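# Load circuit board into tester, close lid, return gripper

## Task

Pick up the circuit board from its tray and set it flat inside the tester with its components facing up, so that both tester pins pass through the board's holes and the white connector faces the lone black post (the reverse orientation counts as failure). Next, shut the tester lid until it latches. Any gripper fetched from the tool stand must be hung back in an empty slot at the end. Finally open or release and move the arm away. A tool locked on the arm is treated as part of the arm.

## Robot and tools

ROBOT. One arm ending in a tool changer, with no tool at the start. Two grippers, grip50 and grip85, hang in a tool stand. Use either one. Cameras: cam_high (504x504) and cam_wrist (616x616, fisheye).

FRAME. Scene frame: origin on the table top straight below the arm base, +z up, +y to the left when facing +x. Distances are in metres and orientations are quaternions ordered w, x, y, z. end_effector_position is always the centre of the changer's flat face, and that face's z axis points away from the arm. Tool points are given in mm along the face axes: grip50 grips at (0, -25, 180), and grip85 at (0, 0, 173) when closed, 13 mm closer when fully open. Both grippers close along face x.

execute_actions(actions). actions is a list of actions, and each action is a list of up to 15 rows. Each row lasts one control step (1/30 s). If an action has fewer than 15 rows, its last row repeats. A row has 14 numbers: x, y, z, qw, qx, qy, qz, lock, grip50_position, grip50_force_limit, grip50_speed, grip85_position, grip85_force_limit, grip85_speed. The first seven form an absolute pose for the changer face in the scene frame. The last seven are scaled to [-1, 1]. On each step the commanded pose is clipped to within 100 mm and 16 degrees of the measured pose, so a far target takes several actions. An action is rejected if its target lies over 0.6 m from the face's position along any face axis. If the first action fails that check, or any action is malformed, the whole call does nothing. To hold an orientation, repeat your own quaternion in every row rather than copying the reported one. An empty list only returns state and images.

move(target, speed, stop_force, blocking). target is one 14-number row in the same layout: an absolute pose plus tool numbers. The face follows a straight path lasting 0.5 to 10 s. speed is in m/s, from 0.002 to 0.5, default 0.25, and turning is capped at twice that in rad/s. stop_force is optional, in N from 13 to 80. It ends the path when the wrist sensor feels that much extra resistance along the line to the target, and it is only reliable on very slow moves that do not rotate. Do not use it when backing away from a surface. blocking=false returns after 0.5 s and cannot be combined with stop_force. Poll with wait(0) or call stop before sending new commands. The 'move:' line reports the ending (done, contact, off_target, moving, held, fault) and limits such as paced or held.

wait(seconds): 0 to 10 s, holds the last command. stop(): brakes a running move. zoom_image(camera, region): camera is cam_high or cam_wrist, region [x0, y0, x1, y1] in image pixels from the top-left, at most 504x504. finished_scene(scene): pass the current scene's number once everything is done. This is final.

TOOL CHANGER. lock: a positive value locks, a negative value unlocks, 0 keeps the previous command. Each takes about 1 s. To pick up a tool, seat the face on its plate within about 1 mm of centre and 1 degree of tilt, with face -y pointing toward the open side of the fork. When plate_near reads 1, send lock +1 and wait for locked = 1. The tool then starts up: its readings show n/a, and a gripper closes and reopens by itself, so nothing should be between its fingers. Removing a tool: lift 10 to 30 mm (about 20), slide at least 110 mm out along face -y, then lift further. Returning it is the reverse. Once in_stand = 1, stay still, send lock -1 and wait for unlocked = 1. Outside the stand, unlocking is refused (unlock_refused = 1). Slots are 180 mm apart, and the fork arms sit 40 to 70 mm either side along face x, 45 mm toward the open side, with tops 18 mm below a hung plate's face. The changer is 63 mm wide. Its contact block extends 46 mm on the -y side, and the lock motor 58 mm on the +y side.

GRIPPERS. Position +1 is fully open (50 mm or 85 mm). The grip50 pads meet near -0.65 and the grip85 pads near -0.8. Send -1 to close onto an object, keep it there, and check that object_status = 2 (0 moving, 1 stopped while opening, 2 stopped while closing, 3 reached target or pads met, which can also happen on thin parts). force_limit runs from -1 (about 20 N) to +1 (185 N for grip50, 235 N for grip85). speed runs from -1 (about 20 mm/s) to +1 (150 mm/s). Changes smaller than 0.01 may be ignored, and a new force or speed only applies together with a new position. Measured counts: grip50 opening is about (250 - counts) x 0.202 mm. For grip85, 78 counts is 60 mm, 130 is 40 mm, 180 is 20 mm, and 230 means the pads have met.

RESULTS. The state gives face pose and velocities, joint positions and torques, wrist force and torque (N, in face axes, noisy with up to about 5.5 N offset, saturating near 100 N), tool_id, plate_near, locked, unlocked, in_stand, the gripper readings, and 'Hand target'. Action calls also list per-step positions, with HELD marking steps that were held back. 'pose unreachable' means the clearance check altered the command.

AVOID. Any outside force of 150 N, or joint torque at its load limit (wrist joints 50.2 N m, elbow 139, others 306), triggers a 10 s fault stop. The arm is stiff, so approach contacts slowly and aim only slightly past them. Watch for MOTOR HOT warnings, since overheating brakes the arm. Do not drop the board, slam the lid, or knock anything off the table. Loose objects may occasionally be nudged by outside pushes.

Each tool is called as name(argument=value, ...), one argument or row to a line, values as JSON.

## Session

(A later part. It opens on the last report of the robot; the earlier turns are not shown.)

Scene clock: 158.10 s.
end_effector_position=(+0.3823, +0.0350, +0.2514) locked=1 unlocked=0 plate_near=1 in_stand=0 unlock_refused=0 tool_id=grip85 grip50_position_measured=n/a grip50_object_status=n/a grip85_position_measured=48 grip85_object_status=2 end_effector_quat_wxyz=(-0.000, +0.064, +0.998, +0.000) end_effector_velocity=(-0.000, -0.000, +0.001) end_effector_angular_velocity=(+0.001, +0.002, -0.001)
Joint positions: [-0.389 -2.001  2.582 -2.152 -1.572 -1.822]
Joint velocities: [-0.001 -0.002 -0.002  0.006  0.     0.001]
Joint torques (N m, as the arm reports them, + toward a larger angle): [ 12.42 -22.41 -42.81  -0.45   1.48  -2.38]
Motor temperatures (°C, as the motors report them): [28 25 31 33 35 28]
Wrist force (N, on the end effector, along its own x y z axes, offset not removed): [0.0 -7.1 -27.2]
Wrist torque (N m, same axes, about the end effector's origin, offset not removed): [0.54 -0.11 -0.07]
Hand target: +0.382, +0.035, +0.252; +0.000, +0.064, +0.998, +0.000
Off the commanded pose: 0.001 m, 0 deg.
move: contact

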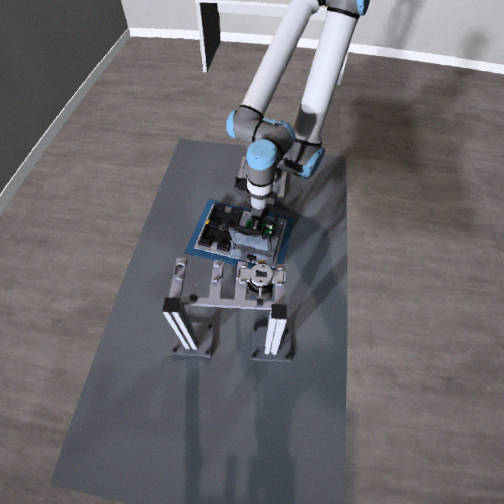

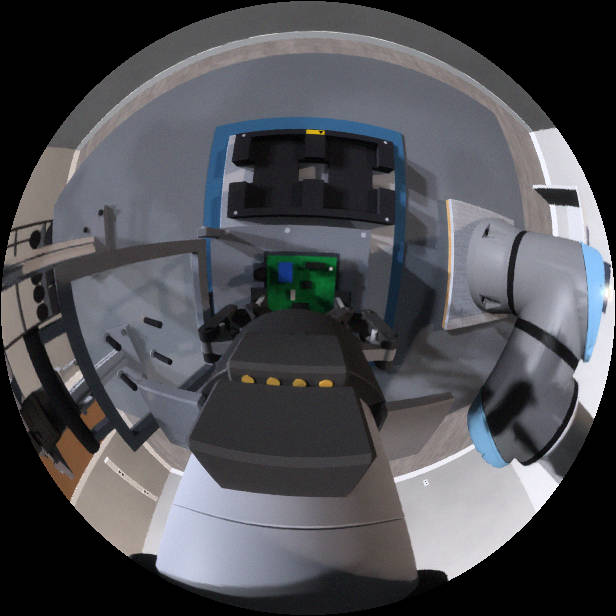

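Seated at the expected height. Release and rise for a view.

execute_actions(
  actions=[
    [[0.3823,0.035,0.2518,0,0.0637,0.99797,0,0,0,0,0,1,-0.6,-0.3]],
  ],
)

move(
  target=[0.3823,0.035,0.285,0,0.0637,0.99797,0,0,0,0,0,1,-0.6,-0.3],
  speed=0.08,
)

move(
  target=[0.3875,0.075,0.48,0,0.0637,0.99797,0,0,0,0,0,0.1,-0.6,0],
  speed=0.3,
)

zoom_image(
  camera="cam_wrist",
  region=[250,210,350,310],
)

Scene clock: 164.17 s.
end_effector_position=(+0.3823, +0.0350, +0.2518) locked=1 unlocked=0 plate_near=1 in_stand=0 unlock_refused=0 tool_id=grip85 grip50_position_measured=n/a grip50_object_status=n/a grip85_position_measured=3 grip85_object_status=0 end_effector_quat_wxyz=(-0.000, +0.064, +0.998, +0.000) end_effector_velocity=(+0.000, -0.000, +0.000) end_effector_angular_velocity=(-0.000, -0.001, -0.001)
Joint positions: [-0.389 -2.001  2.581 -2.151 -1.572 -1.822]
Joint velocities: [ 0.    -0.    -0.001 -0.    -0.     0.001]
Joint torques (N m, as the arm reports them, + toward a larger angle): [  7.36 -30.84 -58.75  -3.9    0.22  -2.93]
Motor temperatures (°C, as the motors report them): [28 25 31 34 35 28]
Wrist force (N, on the end effector, along its own x y z axes, offset not removed): [1.4 -0.3 -1.9]
Wrist torque (N m, same axes, about the end effector's origin, offset not removed): [0.10 -0.39 -0.11]
Hand target: +0.382, +0.035, +0.252; +0.000, +0.064, +0.998, -0.000
Off the commanded pose: 0.000 m, 0 deg.
Step readings (end_effector_position):
0: (+0.3823, +0.0350, +0.2517)
1: (+0.3823, +0.0350, +0.2517)
2: (+0.3823, +0.0350, +0.2517)
4: (+0.3823, +0.0350, +0.2517)
8: (+0.3822, +0.0350, +0.2517)
15: end_effector_position above

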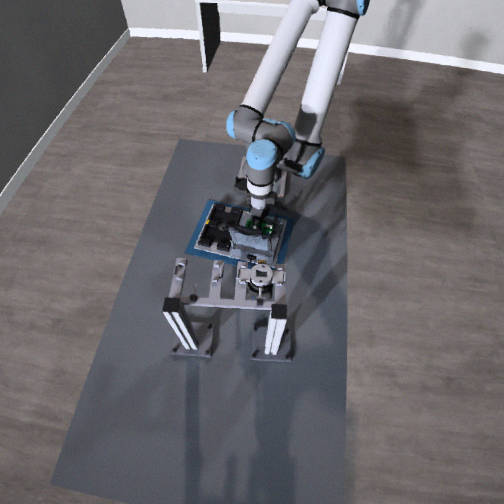

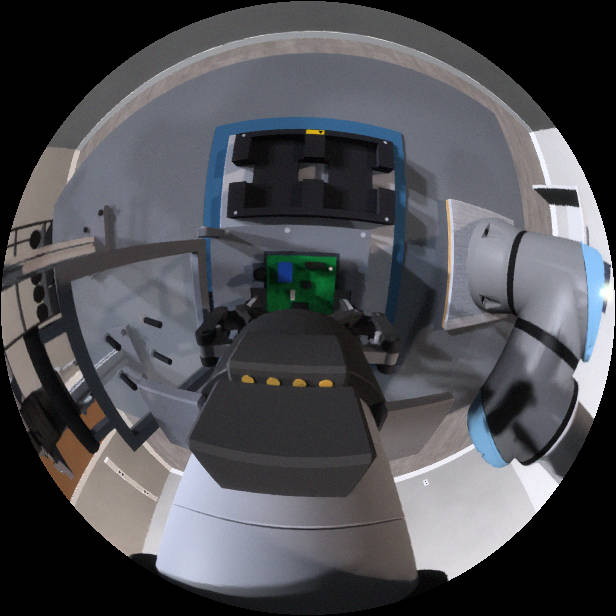

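Scene clock: 165.10 s.
end_effector_position=(+0.3823, +0.0350, +0.2847) locked=1 unlocked=0 plate_near=1 in_stand=0 unlock_refused=0 tool_id=grip85 grip50_position_measured=n/a grip50_object_status=n/a grip85_position_measured=3 grip85_object_status=3 end_effector_quat_wxyz=(+0.000, +0.064, +0.998, -0.000) end_effector_velocity=(-0.000, +0.000, +0.002) end_effector_angular_velocity=(+0.000, +0.001, +0.001)
Joint positions: [-0.389 -2.051  2.537 -2.057 -1.572 -1.821]
Joint velocities: [ 0.    -0.003 -0.003  0.007  0.    -0.001]
Joint torques (N m, as the arm reports them, + toward a larger angle): [-12.55 -30.32 -63.87  -3.99  -1.97  -3.24]
Motor temperatures (°C, as the motors report them): [28 25 31 34 35 28]
Wrist force (N, on the end effector, along its own x y z axes, offset not removed): [-0.9 -1.4 -3.2]
Wrist torque (N m, same axes, about the end effector's origin, offset not removed): [-0.06 -0.18 -0.04]
Hand target: +0.382, +0.035, +0.285; +0.000, +0.064, +0.998, -0.000
Off the commanded pose: 0.000 m, 0 deg.
move: done

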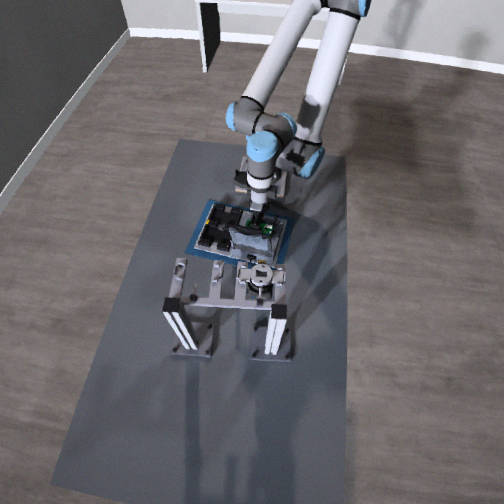

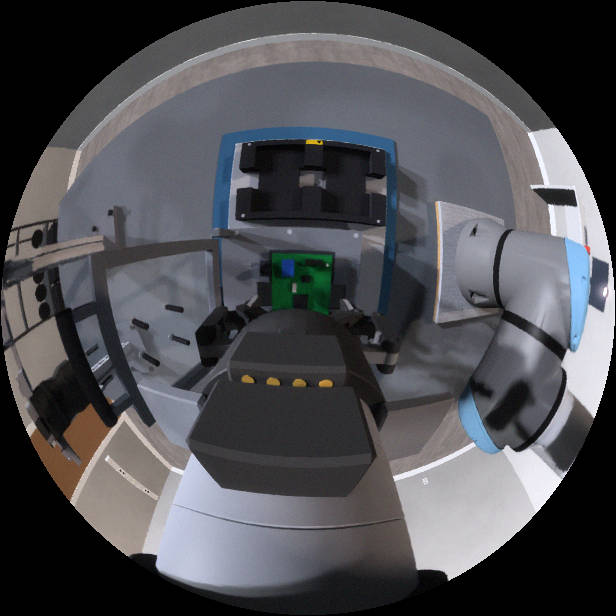

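Scene clock: 166.47 s.
end_effector_position=(+0.3876, +0.0748, +0.4796) locked=1 unlocked=0 plate_near=1 in_stand=0 unlock_refused=0 tool_id=grip85 grip50_position_measured=n/a grip50_object_status=n/a grip85_position_measured=117 grip85_object_status=3 end_effector_quat_wxyz=(+0.000, +0.064, +0.998, -0.000) end_effector_velocity=(+0.000, +0.001, +0.003) end_effector_angular_velocity=(-0.000, -0.000, +0.000)
Joint positions: [-0.275 -2.15   2.223 -1.644 -1.572 -1.708]
Joint velocities: [ 0.003  0.001 -0.005  0.004 -0.     0.003]
Joint torques (N m, as the arm reports them, + toward a larger angle): [ 10.34   5.12 -69.01  -4.02  -2.     3.71]
Motor temperatures (°C, as the motors report them): [28 25 31 34 35 28]
Wrist force (N, on the end effector, along its own x y z axes, offset not removed): [-1.5 0.0 -1.7]
Wrist torque (N m, same axes, about the end effector's origin, offset not removed): [-0.07 -0.15 -0.11]
Hand target: +0.388, +0.075, +0.480; +0.000, +0.064, +0.998, -0.000
Off the commanded pose: 0.000 m, 0 deg.
move: done

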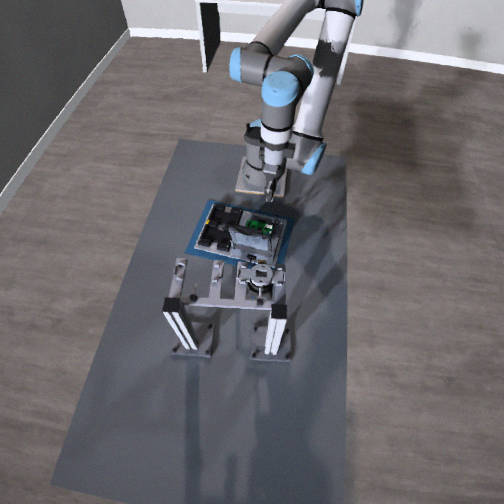

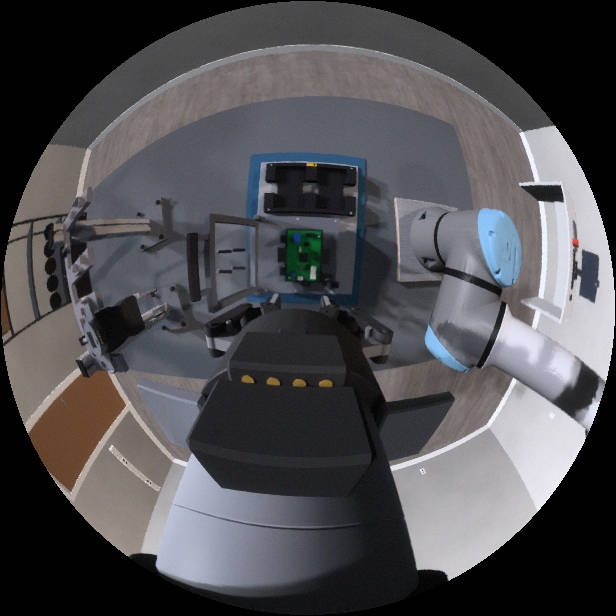

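Region (250, 210, 350, 310) of cam_wrist's 616x616 image, scaled by 5.040, with more detail than that image has.

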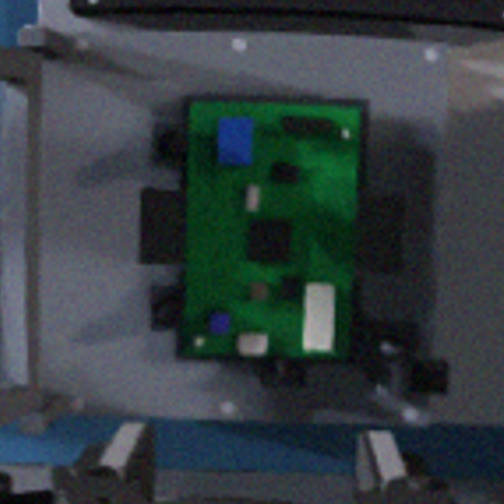

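move(
  target=[0.5301,0.0161,0.47,0,0.0637,0.99797,0,0,0,0,0,0.1,-0.6,0],
  speed=0.25,
)

zoom_image(
  camera="cam_wrist",
  region=[220,200,380,360],
)

Scene clock: 171.87 s.
end_effector_position=(+0.5297, +0.0161, +0.4701) locked=1 unlocked=0 plate_near=1 in_stand=0 unlock_refused=0 tool_id=grip85 grip50_position_measured=n/a grip50_object_status=n/a grip85_position_measured=117 grip85_object_status=3 end_effector_quat_wxyz=(+0.000, +0.064, +0.998, +0.000) end_effector_velocity=(+0.003, +0.000, +0.000) end_effector_angular_velocity=(-0.000, -0.001, +0.002)
Joint positions: [-0.314 -1.864  2.084 -1.791 -1.572 -1.747]
Joint velocities: [ 0.002  0.005 -0.004 -0.002 -0.     0.   ]
Joint torques (N m, as the arm reports them, + toward a larger angle): [ 10.67 -19.05 -66.64 -10.77  -0.45   2.81]
Motor temperatures (°C, as the motors report them): [28 25 31 34 35 28]
Wrist force (N, on the end effector, along its own x y z axes, offset not removed): [0.6 -0.4 -1.9]
Wrist torque (N m, same axes, about the end effector's origin, offset not removed): [0.07 -0.24 -0.12]
Hand target: +0.530, +0.016, +0.470; -0.000, +0.064, +0.998, +0.000
Off the commanded pose: 0.000 m, 0 deg.
move: done

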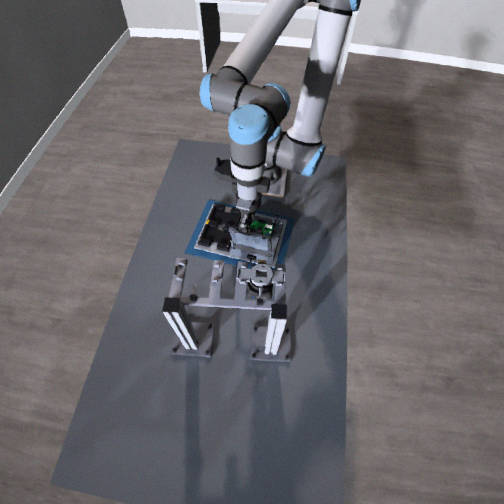

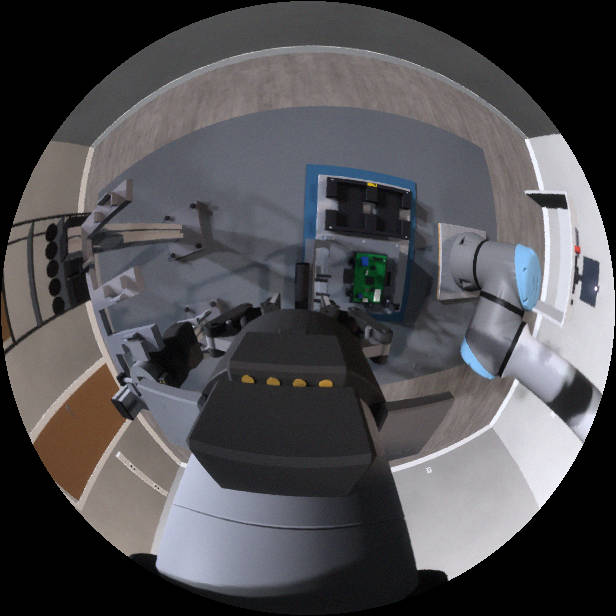

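Region (220, 200, 380, 360) of cam_wrist's 616x616 image, scaled by 3.150, with more detail than that image has.

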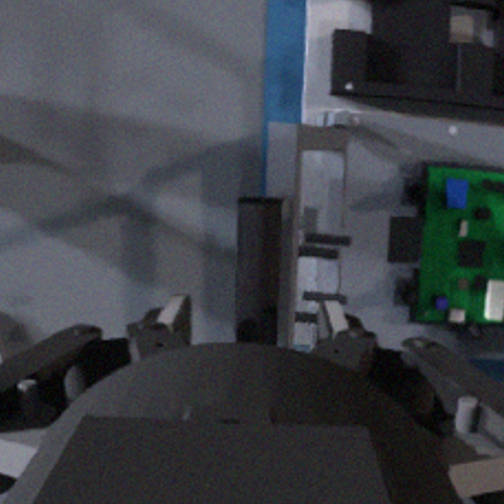

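move(
  target=[0.5301,0.0161,0.437,0,0.0637,0.99797,0,0,0,0,0,0.1,-0.6,0],
  speed=0.05,
  stop_force=15,
)

move(
  target=[0.4507,0.0262,0.437,0,0.0637,0.99797,0,0,0,0,0,0.1,-0.6,0],
  speed=0.05,
  stop_force=30,
)

Scene clock: 182.80 s.
end_effector_position=(+0.5301, +0.0161, +0.4374) locked=1 unlocked=0 plate_near=1 in_stand=0 unlock_refused=0 tool_id=grip85 grip50_position_measured=n/a grip50_object_status=n/a grip85_position_measured=117 grip85_object_status=3 end_effector_quat_wxyz=(-0.000, +0.064, +0.998, +0.000) end_effector_velocity=(-0.000, -0.001, -0.003) end_effector_angular_velocity=(-0.000, -0.001, -0.001)
Joint positions: [-0.314 -1.848  2.132 -1.855 -1.572 -1.746]
Joint velocities: [-0.001  0.001  0.004 -0.006  0.    -0.   ]
Joint torques (N m, as the arm reports them, + toward a larger angle): [  9.24 -20.37 -48.22 -10.13  -2.39   3.52]
Motor temperatures (°C, as the motors report them): [28 25 31 34 35 28]
Wrist force (N, on the end effector, along its own x y z axes, offset not removed): [1.1 -0.8 -1.9]
Wrist torque (N m, same axes, about the end effector's origin, offset not removed): [-0.05 -0.26 -0.11]
Hand target: +0.530, +0.016, +0.437; -0.000, +0.064, +0.998, +0.000
Off the commanded pose: 0.000 m, 0 deg.
move: done

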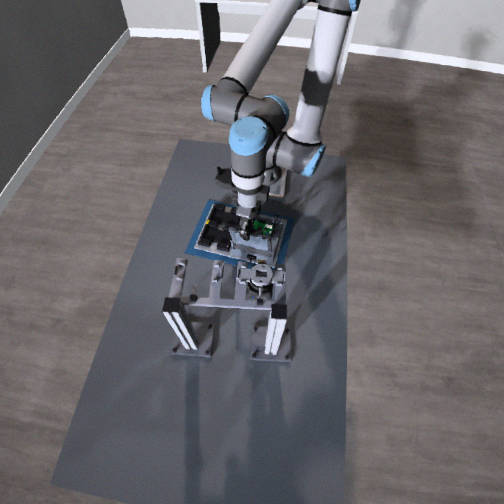

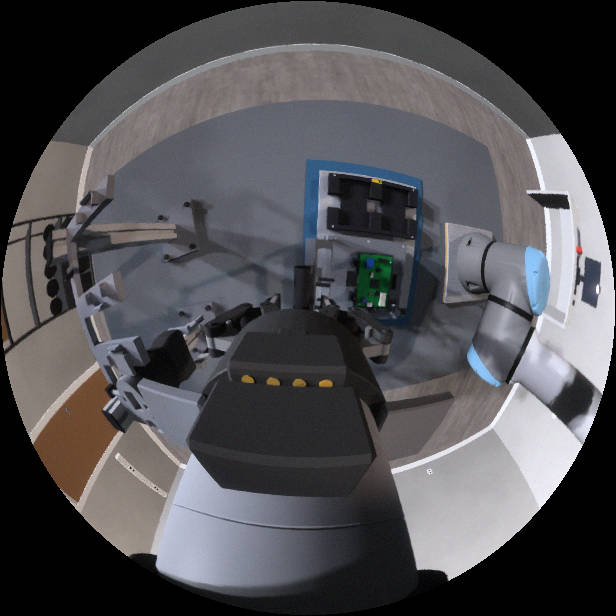

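Scene clock: 184.83 s.
end_effector_position=(+0.4510, +0.0262, +0.4369) locked=1 unlocked=0 plate_near=1 in_stand=0 unlock_refused=0 tool_id=grip85 grip50_position_measured=n/a grip50_object_status=n/a grip85_position_measured=117 grip85_object_status=3 end_effector_quat_wxyz=(-0.000, +0.064, +0.998, -0.000) end_effector_velocity=(-0.002, -0.000, -0.000) end_effector_angular_velocity=(+0.000, +0.000, -0.002)
Joint positions: [-0.347 -2.01   2.232 -1.793 -1.572 -1.78 ]
Joint velocities: [-0.002 -0.004  0.002  0.002  0.    -0.   ]
Joint torques (N m, as the arm reports them, + toward a larger angle): [-11.13 -32.07 -50.34  -2.06   0.52  -2.34]
Motor temperatures (°C, as the motors report them): [28 25 31 34 35 28]
Wrist force (N, on the end effector, along its own x y z axes, offset not removed): [-3.9 -0.6 0.5]
Wrist torque (N m, same axes, about the end effector's origin, offset not removed): [-0.04 -0.55 -0.18]
Hand target: +0.451, +0.026, +0.437; -0.000, +0.064, +0.998, +0.000
Off the commanded pose: 0.000 m, 0 deg.
move: done

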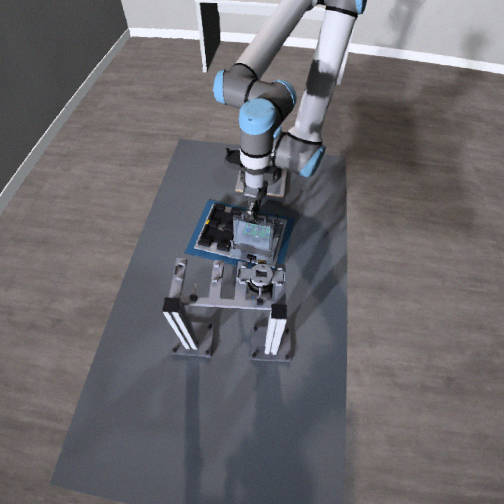

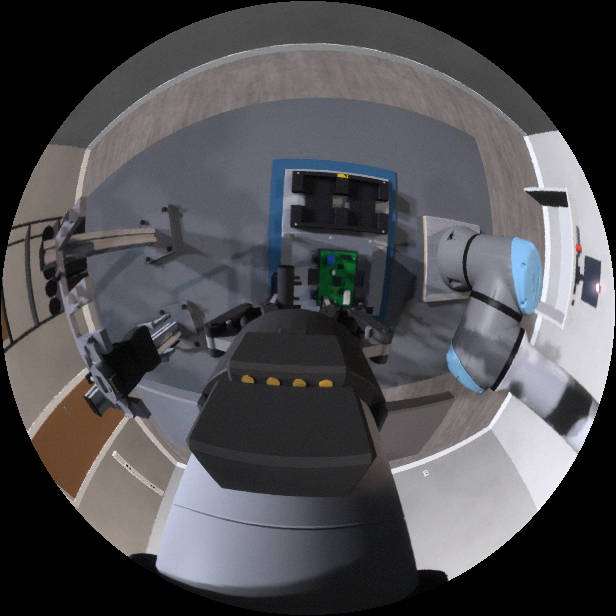

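move(
  target=[0.3773,0.0356,0.418,0,0.0637,0.99797,0,0,0,0,0,0.1,-0.6,0],
  speed=0.06,
  stop_force=30,
)

move(
  target=[0.3248,0.0424,0.373,0,0.0637,0.99797,0,0,0,0,0,0.1,-0.6,0],
  speed=0.05,
  stop_force=30,
)

Scene clock: 189.50 s.
end_effector_position=(+0.3776, +0.0356, +0.4180) locked=1 unlocked=0 plate_near=1 in_stand=0 unlock_refused=0 tool_id=grip85 grip50_position_measured=n/a grip50_object_status=n/a grip85_position_measured=117 grip85_object_status=3 end_effector_quat_wxyz=(-0.000, +0.064, +0.998, +0.000) end_effector_velocity=(-0.002, -0.000, -0.000) end_effector_angular_velocity=(-0.000, -0.001, -0.001)
Joint positions: [-0.392 -2.171  2.34  -1.739 -1.572 -1.825]
Joint velocities: [-0.003 -0.006  0.003  0.002  0.    -0.002]
Joint torques (N m, as the arm reports them, + toward a larger angle): [ -7.26 -19.68 -50.07  -3.65   1.09  -3.19]
Motor temperatures (°C, as the motors report them): [28 25 31 34 35 28]
Wrist force (N, on the end effector, along its own x y z axes, offset not removed): [-2.5 -0.9 0.0]
Wrist torque (N m, same axes, about the end effector's origin, offset not removed): [-0.02 -0.62 -0.21]
Hand target: +0.377, +0.036, +0.418; -0.000, +0.064, +0.998, +0.000
Off the commanded pose: 0.000 m, 0 deg.
move: done

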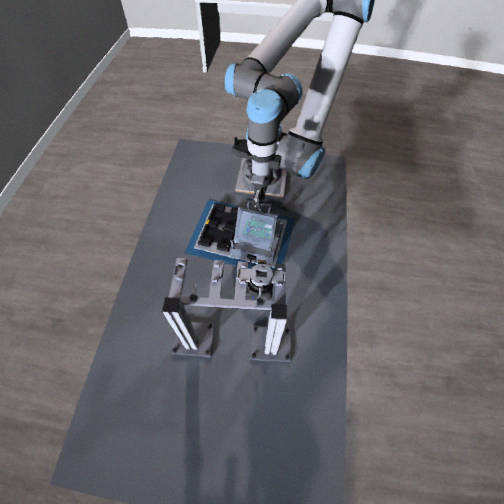

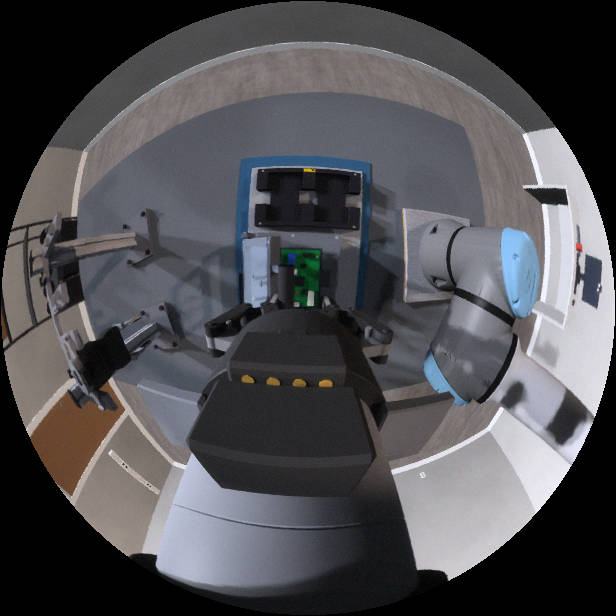

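Scene clock: 191.33 s.
end_effector_position=(+0.3251, +0.0424, +0.3731) locked=1 unlocked=0 plate_near=1 in_stand=0 unlock_refused=0 tool_id=grip85 grip50_position_measured=n/a grip50_object_status=n/a grip85_position_measured=117 grip85_object_status=3 end_effector_quat_wxyz=(-0.000, +0.064, +0.998, -0.000) end_effector_velocity=(-0.002, -0.001, -0.002) end_effector_angular_velocity=(+0.001, +0.000, -0.004)
Joint positions: [-0.439 -2.294  2.46  -1.737 -1.572 -1.872]
Joint velocities: [-0.006 -0.005  0.004  0.001  0.001 -0.002]
Joint torques (N m, as the arm reports them, + toward a larger angle): [-10.7  -11.56 -51.63  -3.48   0.73  -3.51]
Motor temperatures (°C, as the motors report them): [28 25 31 34 35 28]
Wrist force (N, on the end effector, along its own x y z axes, offset not removed): [-6.9 -0.4 1.1]
Wrist torque (N m, same axes, about the end effector's origin, offset not removed): [-0.03 -0.83 -0.20]
Hand target: +0.325, +0.042, +0.373; -0.000, +0.064, +0.998, +0.000
Off the commanded pose: 0.000 m, 0 deg.
move: done

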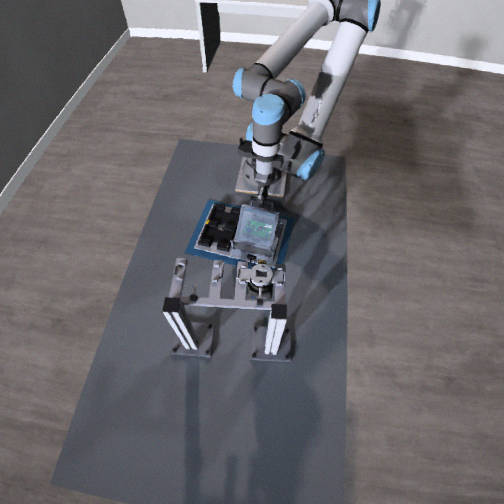

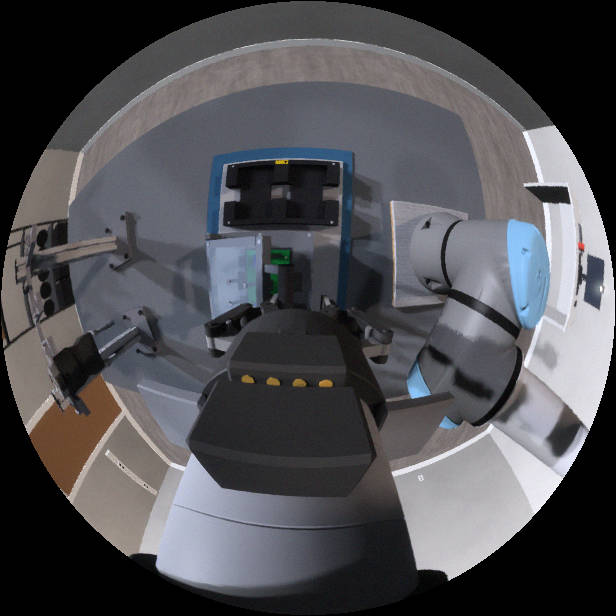

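move(
  target=[0.3377,0.0407,0.407,0,0.0637,0.99797,0,0,0,0,0,0.1,-0.6,0],
  speed=0.08,
)

move(
  target=[0.3377,0.0407,0.407,0,0.0637,0.99797,0,0,0,0,0,-0.8,-0.6,0.8],
)

zoom_image(
  camera="cam_wrist",
  region=[220,200,380,360],
)

Scene clock: 197.27 s.
end_effector_position=(+0.3376, +0.0407, +0.4067) locked=1 unlocked=0 plate_near=1 in_stand=0 unlock_refused=0 tool_id=grip85 grip50_position_measured=n/a grip50_object_status=n/a grip85_position_measured=117 grip85_object_status=3 end_effector_quat_wxyz=(+0.000, +0.064, +0.998, +0.000) end_effector_velocity=(+0.001, +0.000, +0.003) end_effector_angular_velocity=(-0.001, -0.001, -0.001)
Joint positions: [-0.426 -2.271  2.394 -1.694 -1.572 -1.859]
Joint velocities: [ 0.002  0.002 -0.005  0.002 -0.     0.002]
Joint torques (N m, as the arm reports them, + toward a larger angle): [  9.09  23.12 -67.27  -4.06  -1.15   3.4 ]
Motor temperatures (°C, as the motors report them): [28 25 31 34 35 28]
Wrist force (N, on the end effector, along its own x y z axes, offset not removed): [-0.9 1.4 -4.7]
Wrist torque (N m, same axes, about the end effector's origin, offset not removed): [0.08 -0.16 -0.16]
Hand target: +0.338, +0.041, +0.407; +0.000, +0.064, +0.998, -0.000
Off the commanded pose: 0.000 m, 0 deg.
move: done

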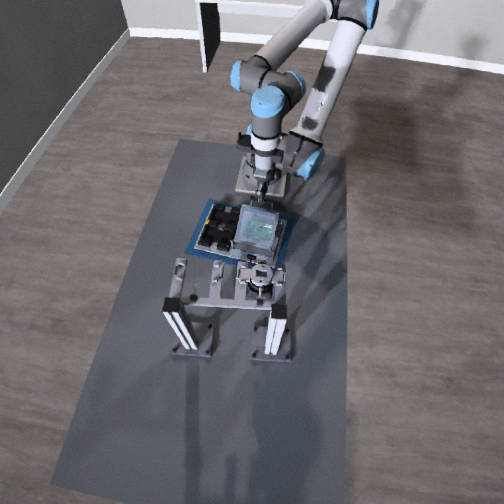

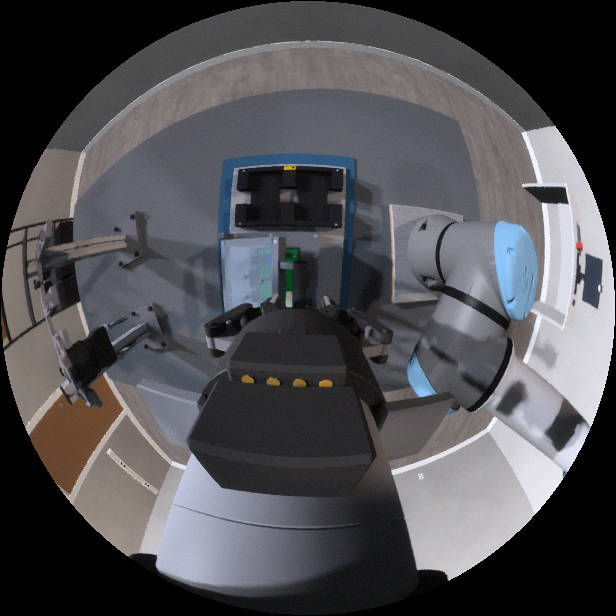

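Scene clock: 197.97 s.
end_effector_position=(+0.3377, +0.0407, +0.4070) locked=1 unlocked=0 plate_near=1 in_stand=0 unlock_refused=0 tool_id=grip85 grip50_position_measured=n/a grip50_object_status=n/a grip85_position_measured=229 grip85_object_status=0 end_effector_quat_wxyz=(+0.000, +0.064, +0.998, +0.000) end_effector_velocity=(-0.000, +0.001, +0.001) end_effector_angular_velocity=(-0.001, -0.002, +0.001)
Joint positions: [-0.426 -2.271  2.393 -1.694 -1.572 -1.859]
Joint velocities: [ 0.002 -0.001 -0.     0.     0.     0.   ]
Joint torques (N m, as the arm reports them, + toward a larger angle): [ 11.42  17.69 -66.98  -3.61  -2.22   3.74]
Motor temperatures (°C, as the motors report them): [28 25 31 34 35 28]
Wrist force (N, on the end effector, along its own x y z axes, offset not removed): [0.0 -1.8 -1.0]
Wrist torque (N m, same axes, about the end effector's origin, offset not removed): [-0.01 -0.27 -0.12]
Hand target: +0.338, +0.041, +0.407; +0.000, +0.064, +0.998, -0.000
Off the commanded pose: 0.000 m, 0 deg.
move: done

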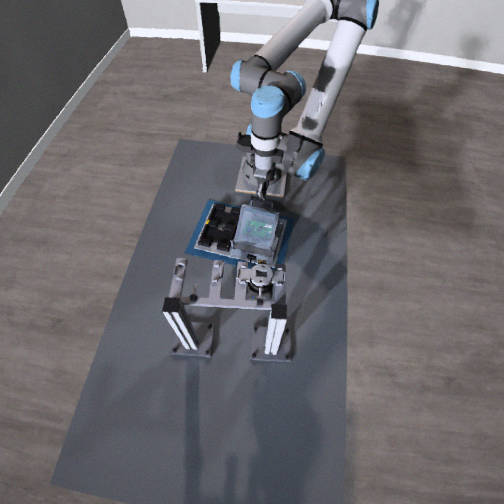

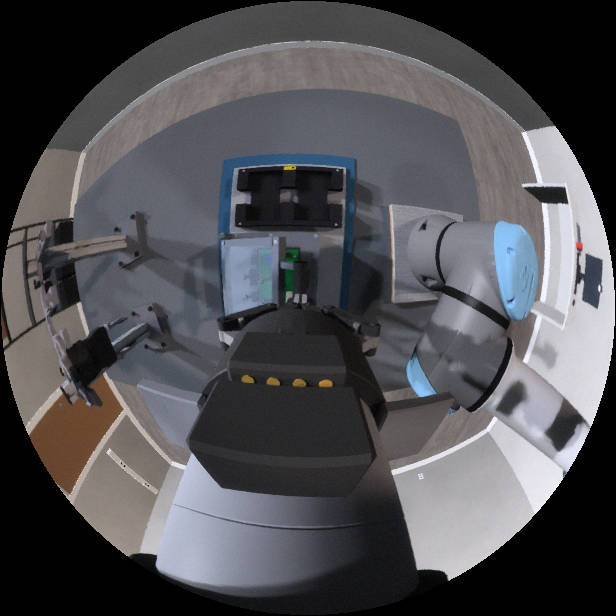

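Region (220, 200, 380, 360) of cam_wrist's 616x616 image, scaled by 3.150, with more detail than that image has.

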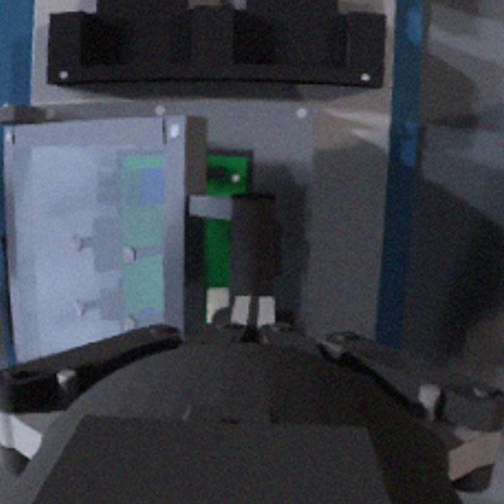

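move(
  target=[0.3377,0.0407,0.394,0,0.0637,0.99797,0,0,0,0,0,-0.8,-0.6,0.8],
  speed=0.03,
  stop_force=25,
)

move(
  target=[0.3099,0.0443,0.357,0,0.0637,0.99797,0,0,0,0,0,-0.8,-0.6,0.8],
  speed=0.04,
  stop_force=30,
)

move(
  target=[0.300,0.0455,0.311,0,0.0637,0.99797,0,0,0,0,0,-0.8,-0.6,0.8],
  speed=0.04,
  stop_force=30,
)

zoom_image(
  camera="cam_wrist",
  region=[220,200,380,360],
)

Scene clock: 203.33 s.
end_effector_position=(+0.3377, +0.0407, +0.3943) locked=1 unlocked=0 plate_near=1 in_stand=0 unlock_refused=0 tool_id=grip85 grip50_position_measured=n/a grip50_object_status=n/a grip85_position_measured=229 grip85_object_status=3 end_effector_quat_wxyz=(-0.000, +0.064, +0.998, -0.000) end_effector_velocity=(+0.000, -0.000, -0.003) end_effector_angular_velocity=(+0.000, +0.001, +0.000)
Joint positions: [-0.426 -2.267  2.414 -1.719 -1.572 -1.859]
Joint velocities: [-0.     0.002  0.004 -0.005 -0.    -0.   ]
Joint torques (N m, as the arm reports them, + toward a larger angle): [ -3.23  17.05 -51.79  -9.44  -1.87  -0.03]
Motor temperatures (°C, as the motors report them): [28 25 31 34 35 28]
Wrist force (N, on the end effector, along its own x y z axes, offset not removed): [0.8 -0.9 -1.7]
Wrist torque (N m, same axes, about the end effector's origin, offset not removed): [0.02 -0.15 -0.13]
Hand target: +0.338, +0.041, +0.394; -0.000, +0.064, +0.998, +0.000
Off the commanded pose: 0.000 m, 0 deg.
move: done

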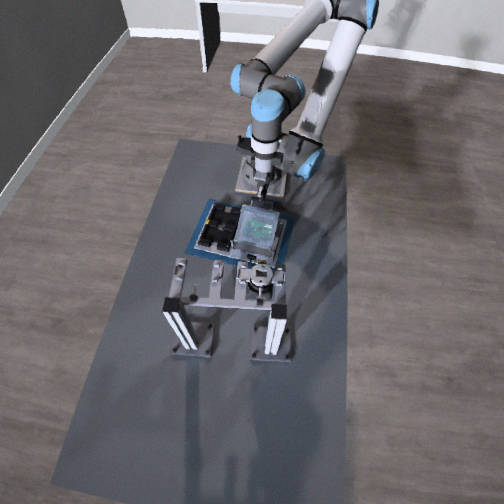

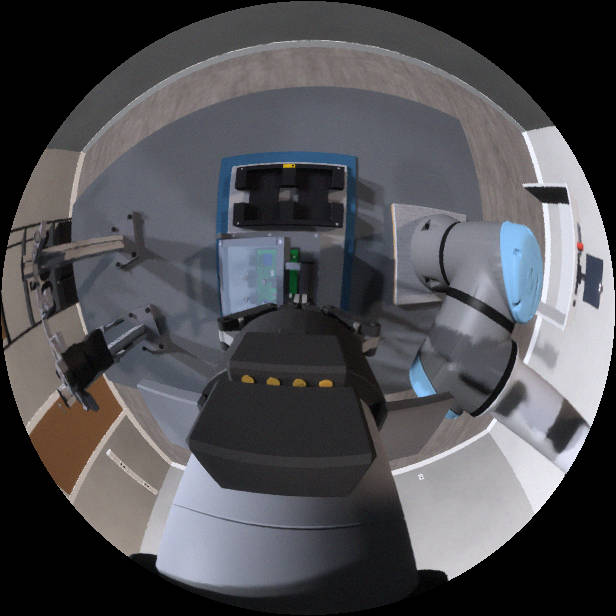

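Scene clock: 204.90 s.
end_effector_position=(+0.3101, +0.0443, +0.3572) locked=1 unlocked=0 plate_near=1 in_stand=0 unlock_refused=0 tool_id=grip85 grip50_position_measured=n/a grip50_object_status=n/a grip85_position_measured=229 grip85_object_status=3 end_effector_quat_wxyz=(-0.000, +0.064, +0.998, -0.000) end_effector_velocity=(-0.001, -0.000, -0.002) end_effector_angular_velocity=(+0.000, +0.000, -0.001)
Joint positions: [-0.456 -2.333  2.499 -1.737 -1.572 -1.889]
Joint velocities: [-0.003 -0.003  0.004 -0.     0.    -0.003]
Joint torques (N m, as the arm reports them, + toward a larger angle): [ -6.51  -9.68 -50.23  -9.9    0.13  -3.04]
Motor temperatures (°C, as the motors report them): [28 25 31 34 35 28]
Wrist force (N, on the end effector, along its own x y z axes, offset not removed): [-1.4 -1.1 -0.9]
Wrist torque (N m, same axes, about the end effector's origin, offset not removed): [-0.01 -0.31 -0.17]
Hand target: +0.310, +0.044, +0.357; -0.000, +0.064, +0.998, +0.000
Off the commanded pose: 0.000 m, 0 deg.
move: done

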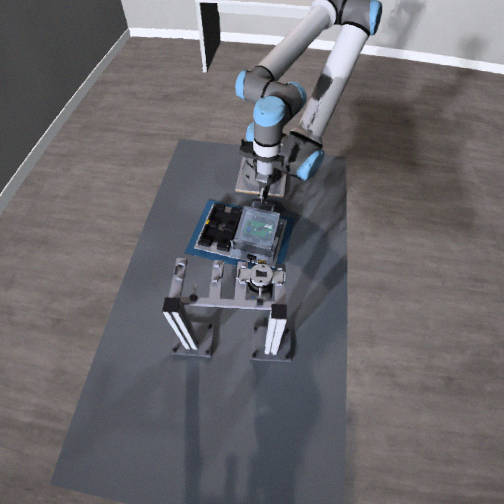

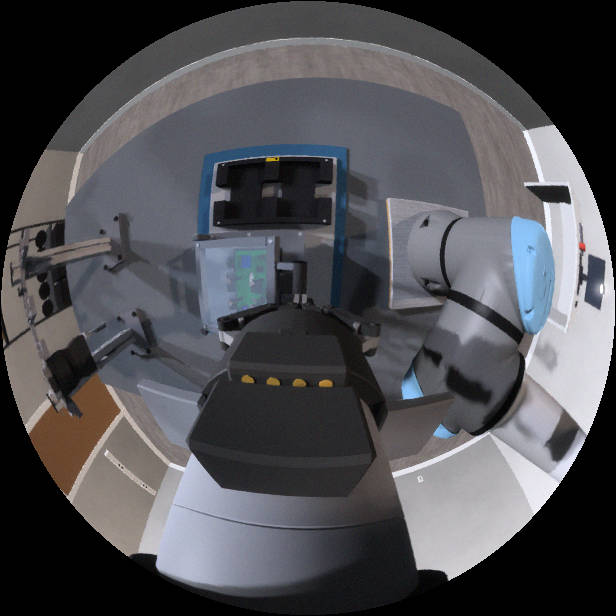

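Scene clock: 206.47 s.
end_effector_position=(+0.3000, +0.0455, +0.3113) locked=1 unlocked=0 plate_near=1 in_stand=0 unlock_refused=0 tool_id=grip85 grip50_position_measured=n/a grip50_object_status=n/a grip85_position_measured=229 grip85_object_status=3 end_effector_quat_wxyz=(+0.000, +0.064, +0.998, +0.000) end_effector_velocity=(-0.001, +0.000, -0.003) end_effector_angular_velocity=(+0.000, +0.001, +0.003)
Joint positions: [-0.469 -2.339  2.582 -1.814 -1.572 -1.902]
Joint velocities: [ 0.     0.001  0.005 -0.004 -0.    -0.003]
Joint torques (N m, as the arm reports them, + toward a larger angle): [-11.3   -0.42 -48.89 -10.89   1.21  -3.01]
Motor temperatures (°C, as the motors report them): [28 25 31 34 35 28]
Wrist force (N, on the end effector, along its own x y z axes, offset not removed): [-1.4 -0.9 -5.6]
Wrist torque (N m, same axes, about the end effector's origin, offset not removed): [-0.19 -0.22 -0.20]
Hand target: +0.300, +0.046, +0.311; -0.000, +0.064, +0.998, +0.000
Off the commanded pose: 0.000 m, 0 deg.
move: done

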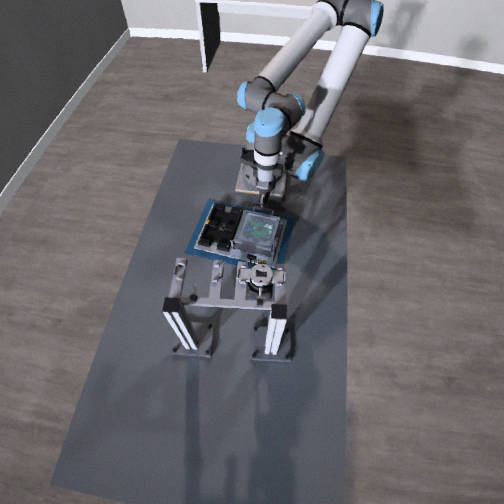

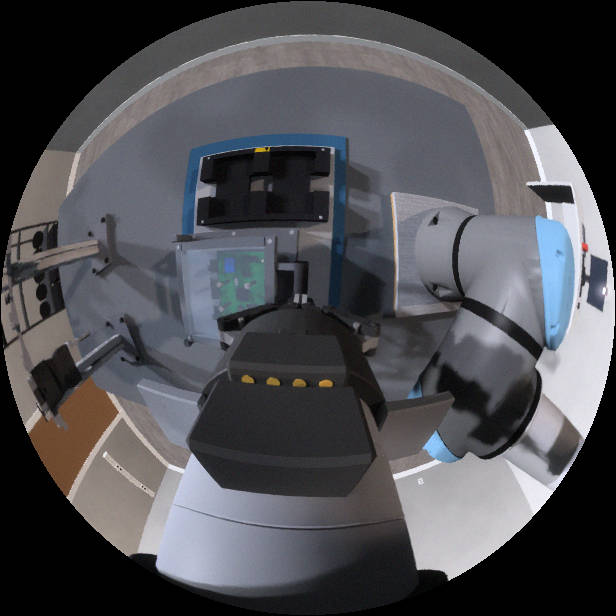

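Region (220, 200, 380, 360) of cam_wrist's 616x616 image, scaled by 3.150, with more detail than that image has.

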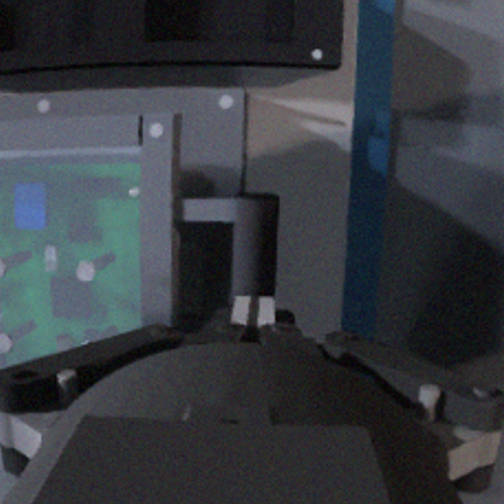

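move(
  target=[0.300,0.0455,0.297,0,0.0637,0.99797,0,0,0,0,0,-0.8,-0.6,0.8],
  speed=0.02,
  stop_force=30,
)

move(
  target=[0.300,0.0455,0.286,0,0.0637,0.99797,0,0,0,0,0,-0.8,-0.6,0.8],
  speed=0.006,
  stop_force=35,
)

Scene clock: 211.03 s.
end_effector_position=(+0.3000, +0.0455, +0.2974) locked=1 unlocked=0 plate_near=1 in_stand=0 unlock_refused=0 tool_id=grip85 grip50_position_measured=n/a grip50_object_status=n/a grip85_position_measured=229 grip85_object_status=3 end_effector_quat_wxyz=(-0.000, +0.064, +0.998, +0.000) end_effector_velocity=(+0.000, +0.000, -0.003) end_effector_angular_velocity=(-0.000, -0.000, +0.002)
Joint positions: [-0.47  -2.328  2.605 -1.848 -1.572 -1.902]
Joint velocities: [ 0.001  0.003  0.005 -0.009  0.    -0.   ]
Joint torques (N m, as the arm reports them, + toward a larger angle): [ -4.7   24.98 -45.58 -12.92   0.37  -1.92]
Motor temperatures (°C, as the motors report them): [28 25 31 34 35 28]
Wrist force (N, on the end effector, along its own x y z axes, offset not removed): [11.1 -2.0 -17.5]
Wrist torque (N m, same axes, about the end effector's origin, offset not removed): [-0.36 1.96 -0.16]
Hand target: +0.300, +0.046, +0.297; -0.000, +0.064, +0.998, +0.000
Off the commanded pose: 0.000 m, 0 deg.
move: done

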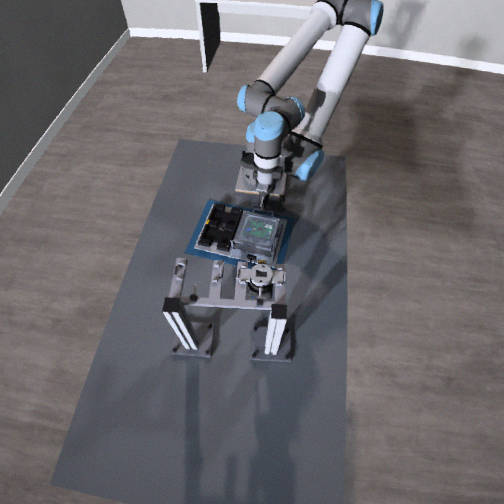

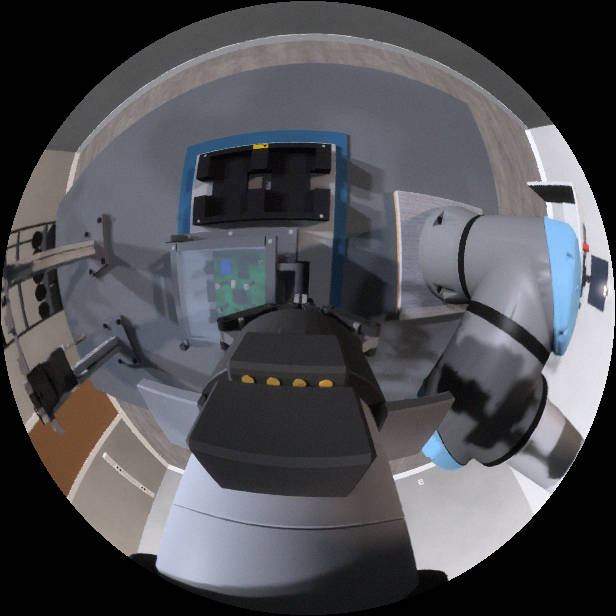

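Scene clock: 212.83 s.
end_effector_position=(+0.3000, +0.0455, +0.2889) locked=1 unlocked=0 plate_near=1 in_stand=0 unlock_refused=0 tool_id=grip85 grip50_position_measured=n/a grip50_object_status=n/a grip85_position_measured=229 grip85_object_status=3 end_effector_quat_wxyz=(+0.000, +0.064, +0.998, -0.000) end_effector_velocity=(-0.000, -0.000, +0.001) end_effector_angular_velocity=(+0.001, +0.003, -0.000)
Joint positions: [-0.47  -2.321  2.619 -1.869 -1.572 -1.902]
Joint velocities: [-0.001 -0.001 -0.002  0.006 -0.    -0.001]
Joint torques (N m, as the arm reports them, + toward a larger angle): [-12.07   8.92 -32.4   -0.56  -0.38  -2.57]
Motor temperatures (°C, as the motors report them): [28 25 31 34 35 28]
Wrist force (N, on the end effector, along its own x y z axes, offset not removed): [12.1 1.5 -65.3]
Wrist torque (N m, same axes, about the end effector's origin, offset not removed): [-0.16 2.43 -0.09]
Hand target: +0.300, +0.045, +0.289; +0.000, +0.064, +0.998, -0.000
Off the commanded pose: 0.003 m, 0 deg.
move: contact

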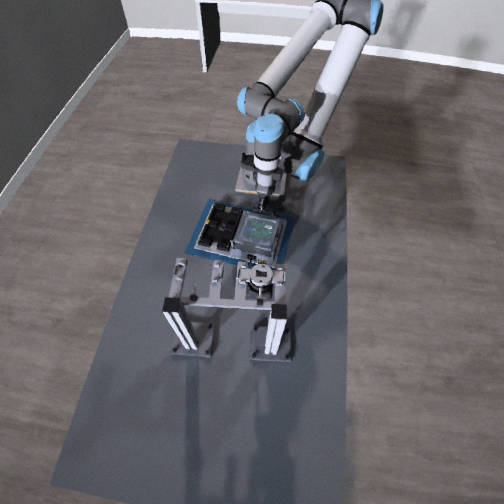

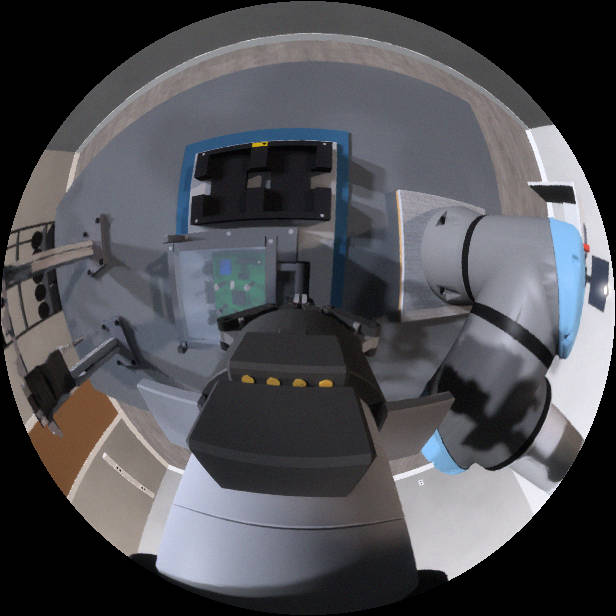

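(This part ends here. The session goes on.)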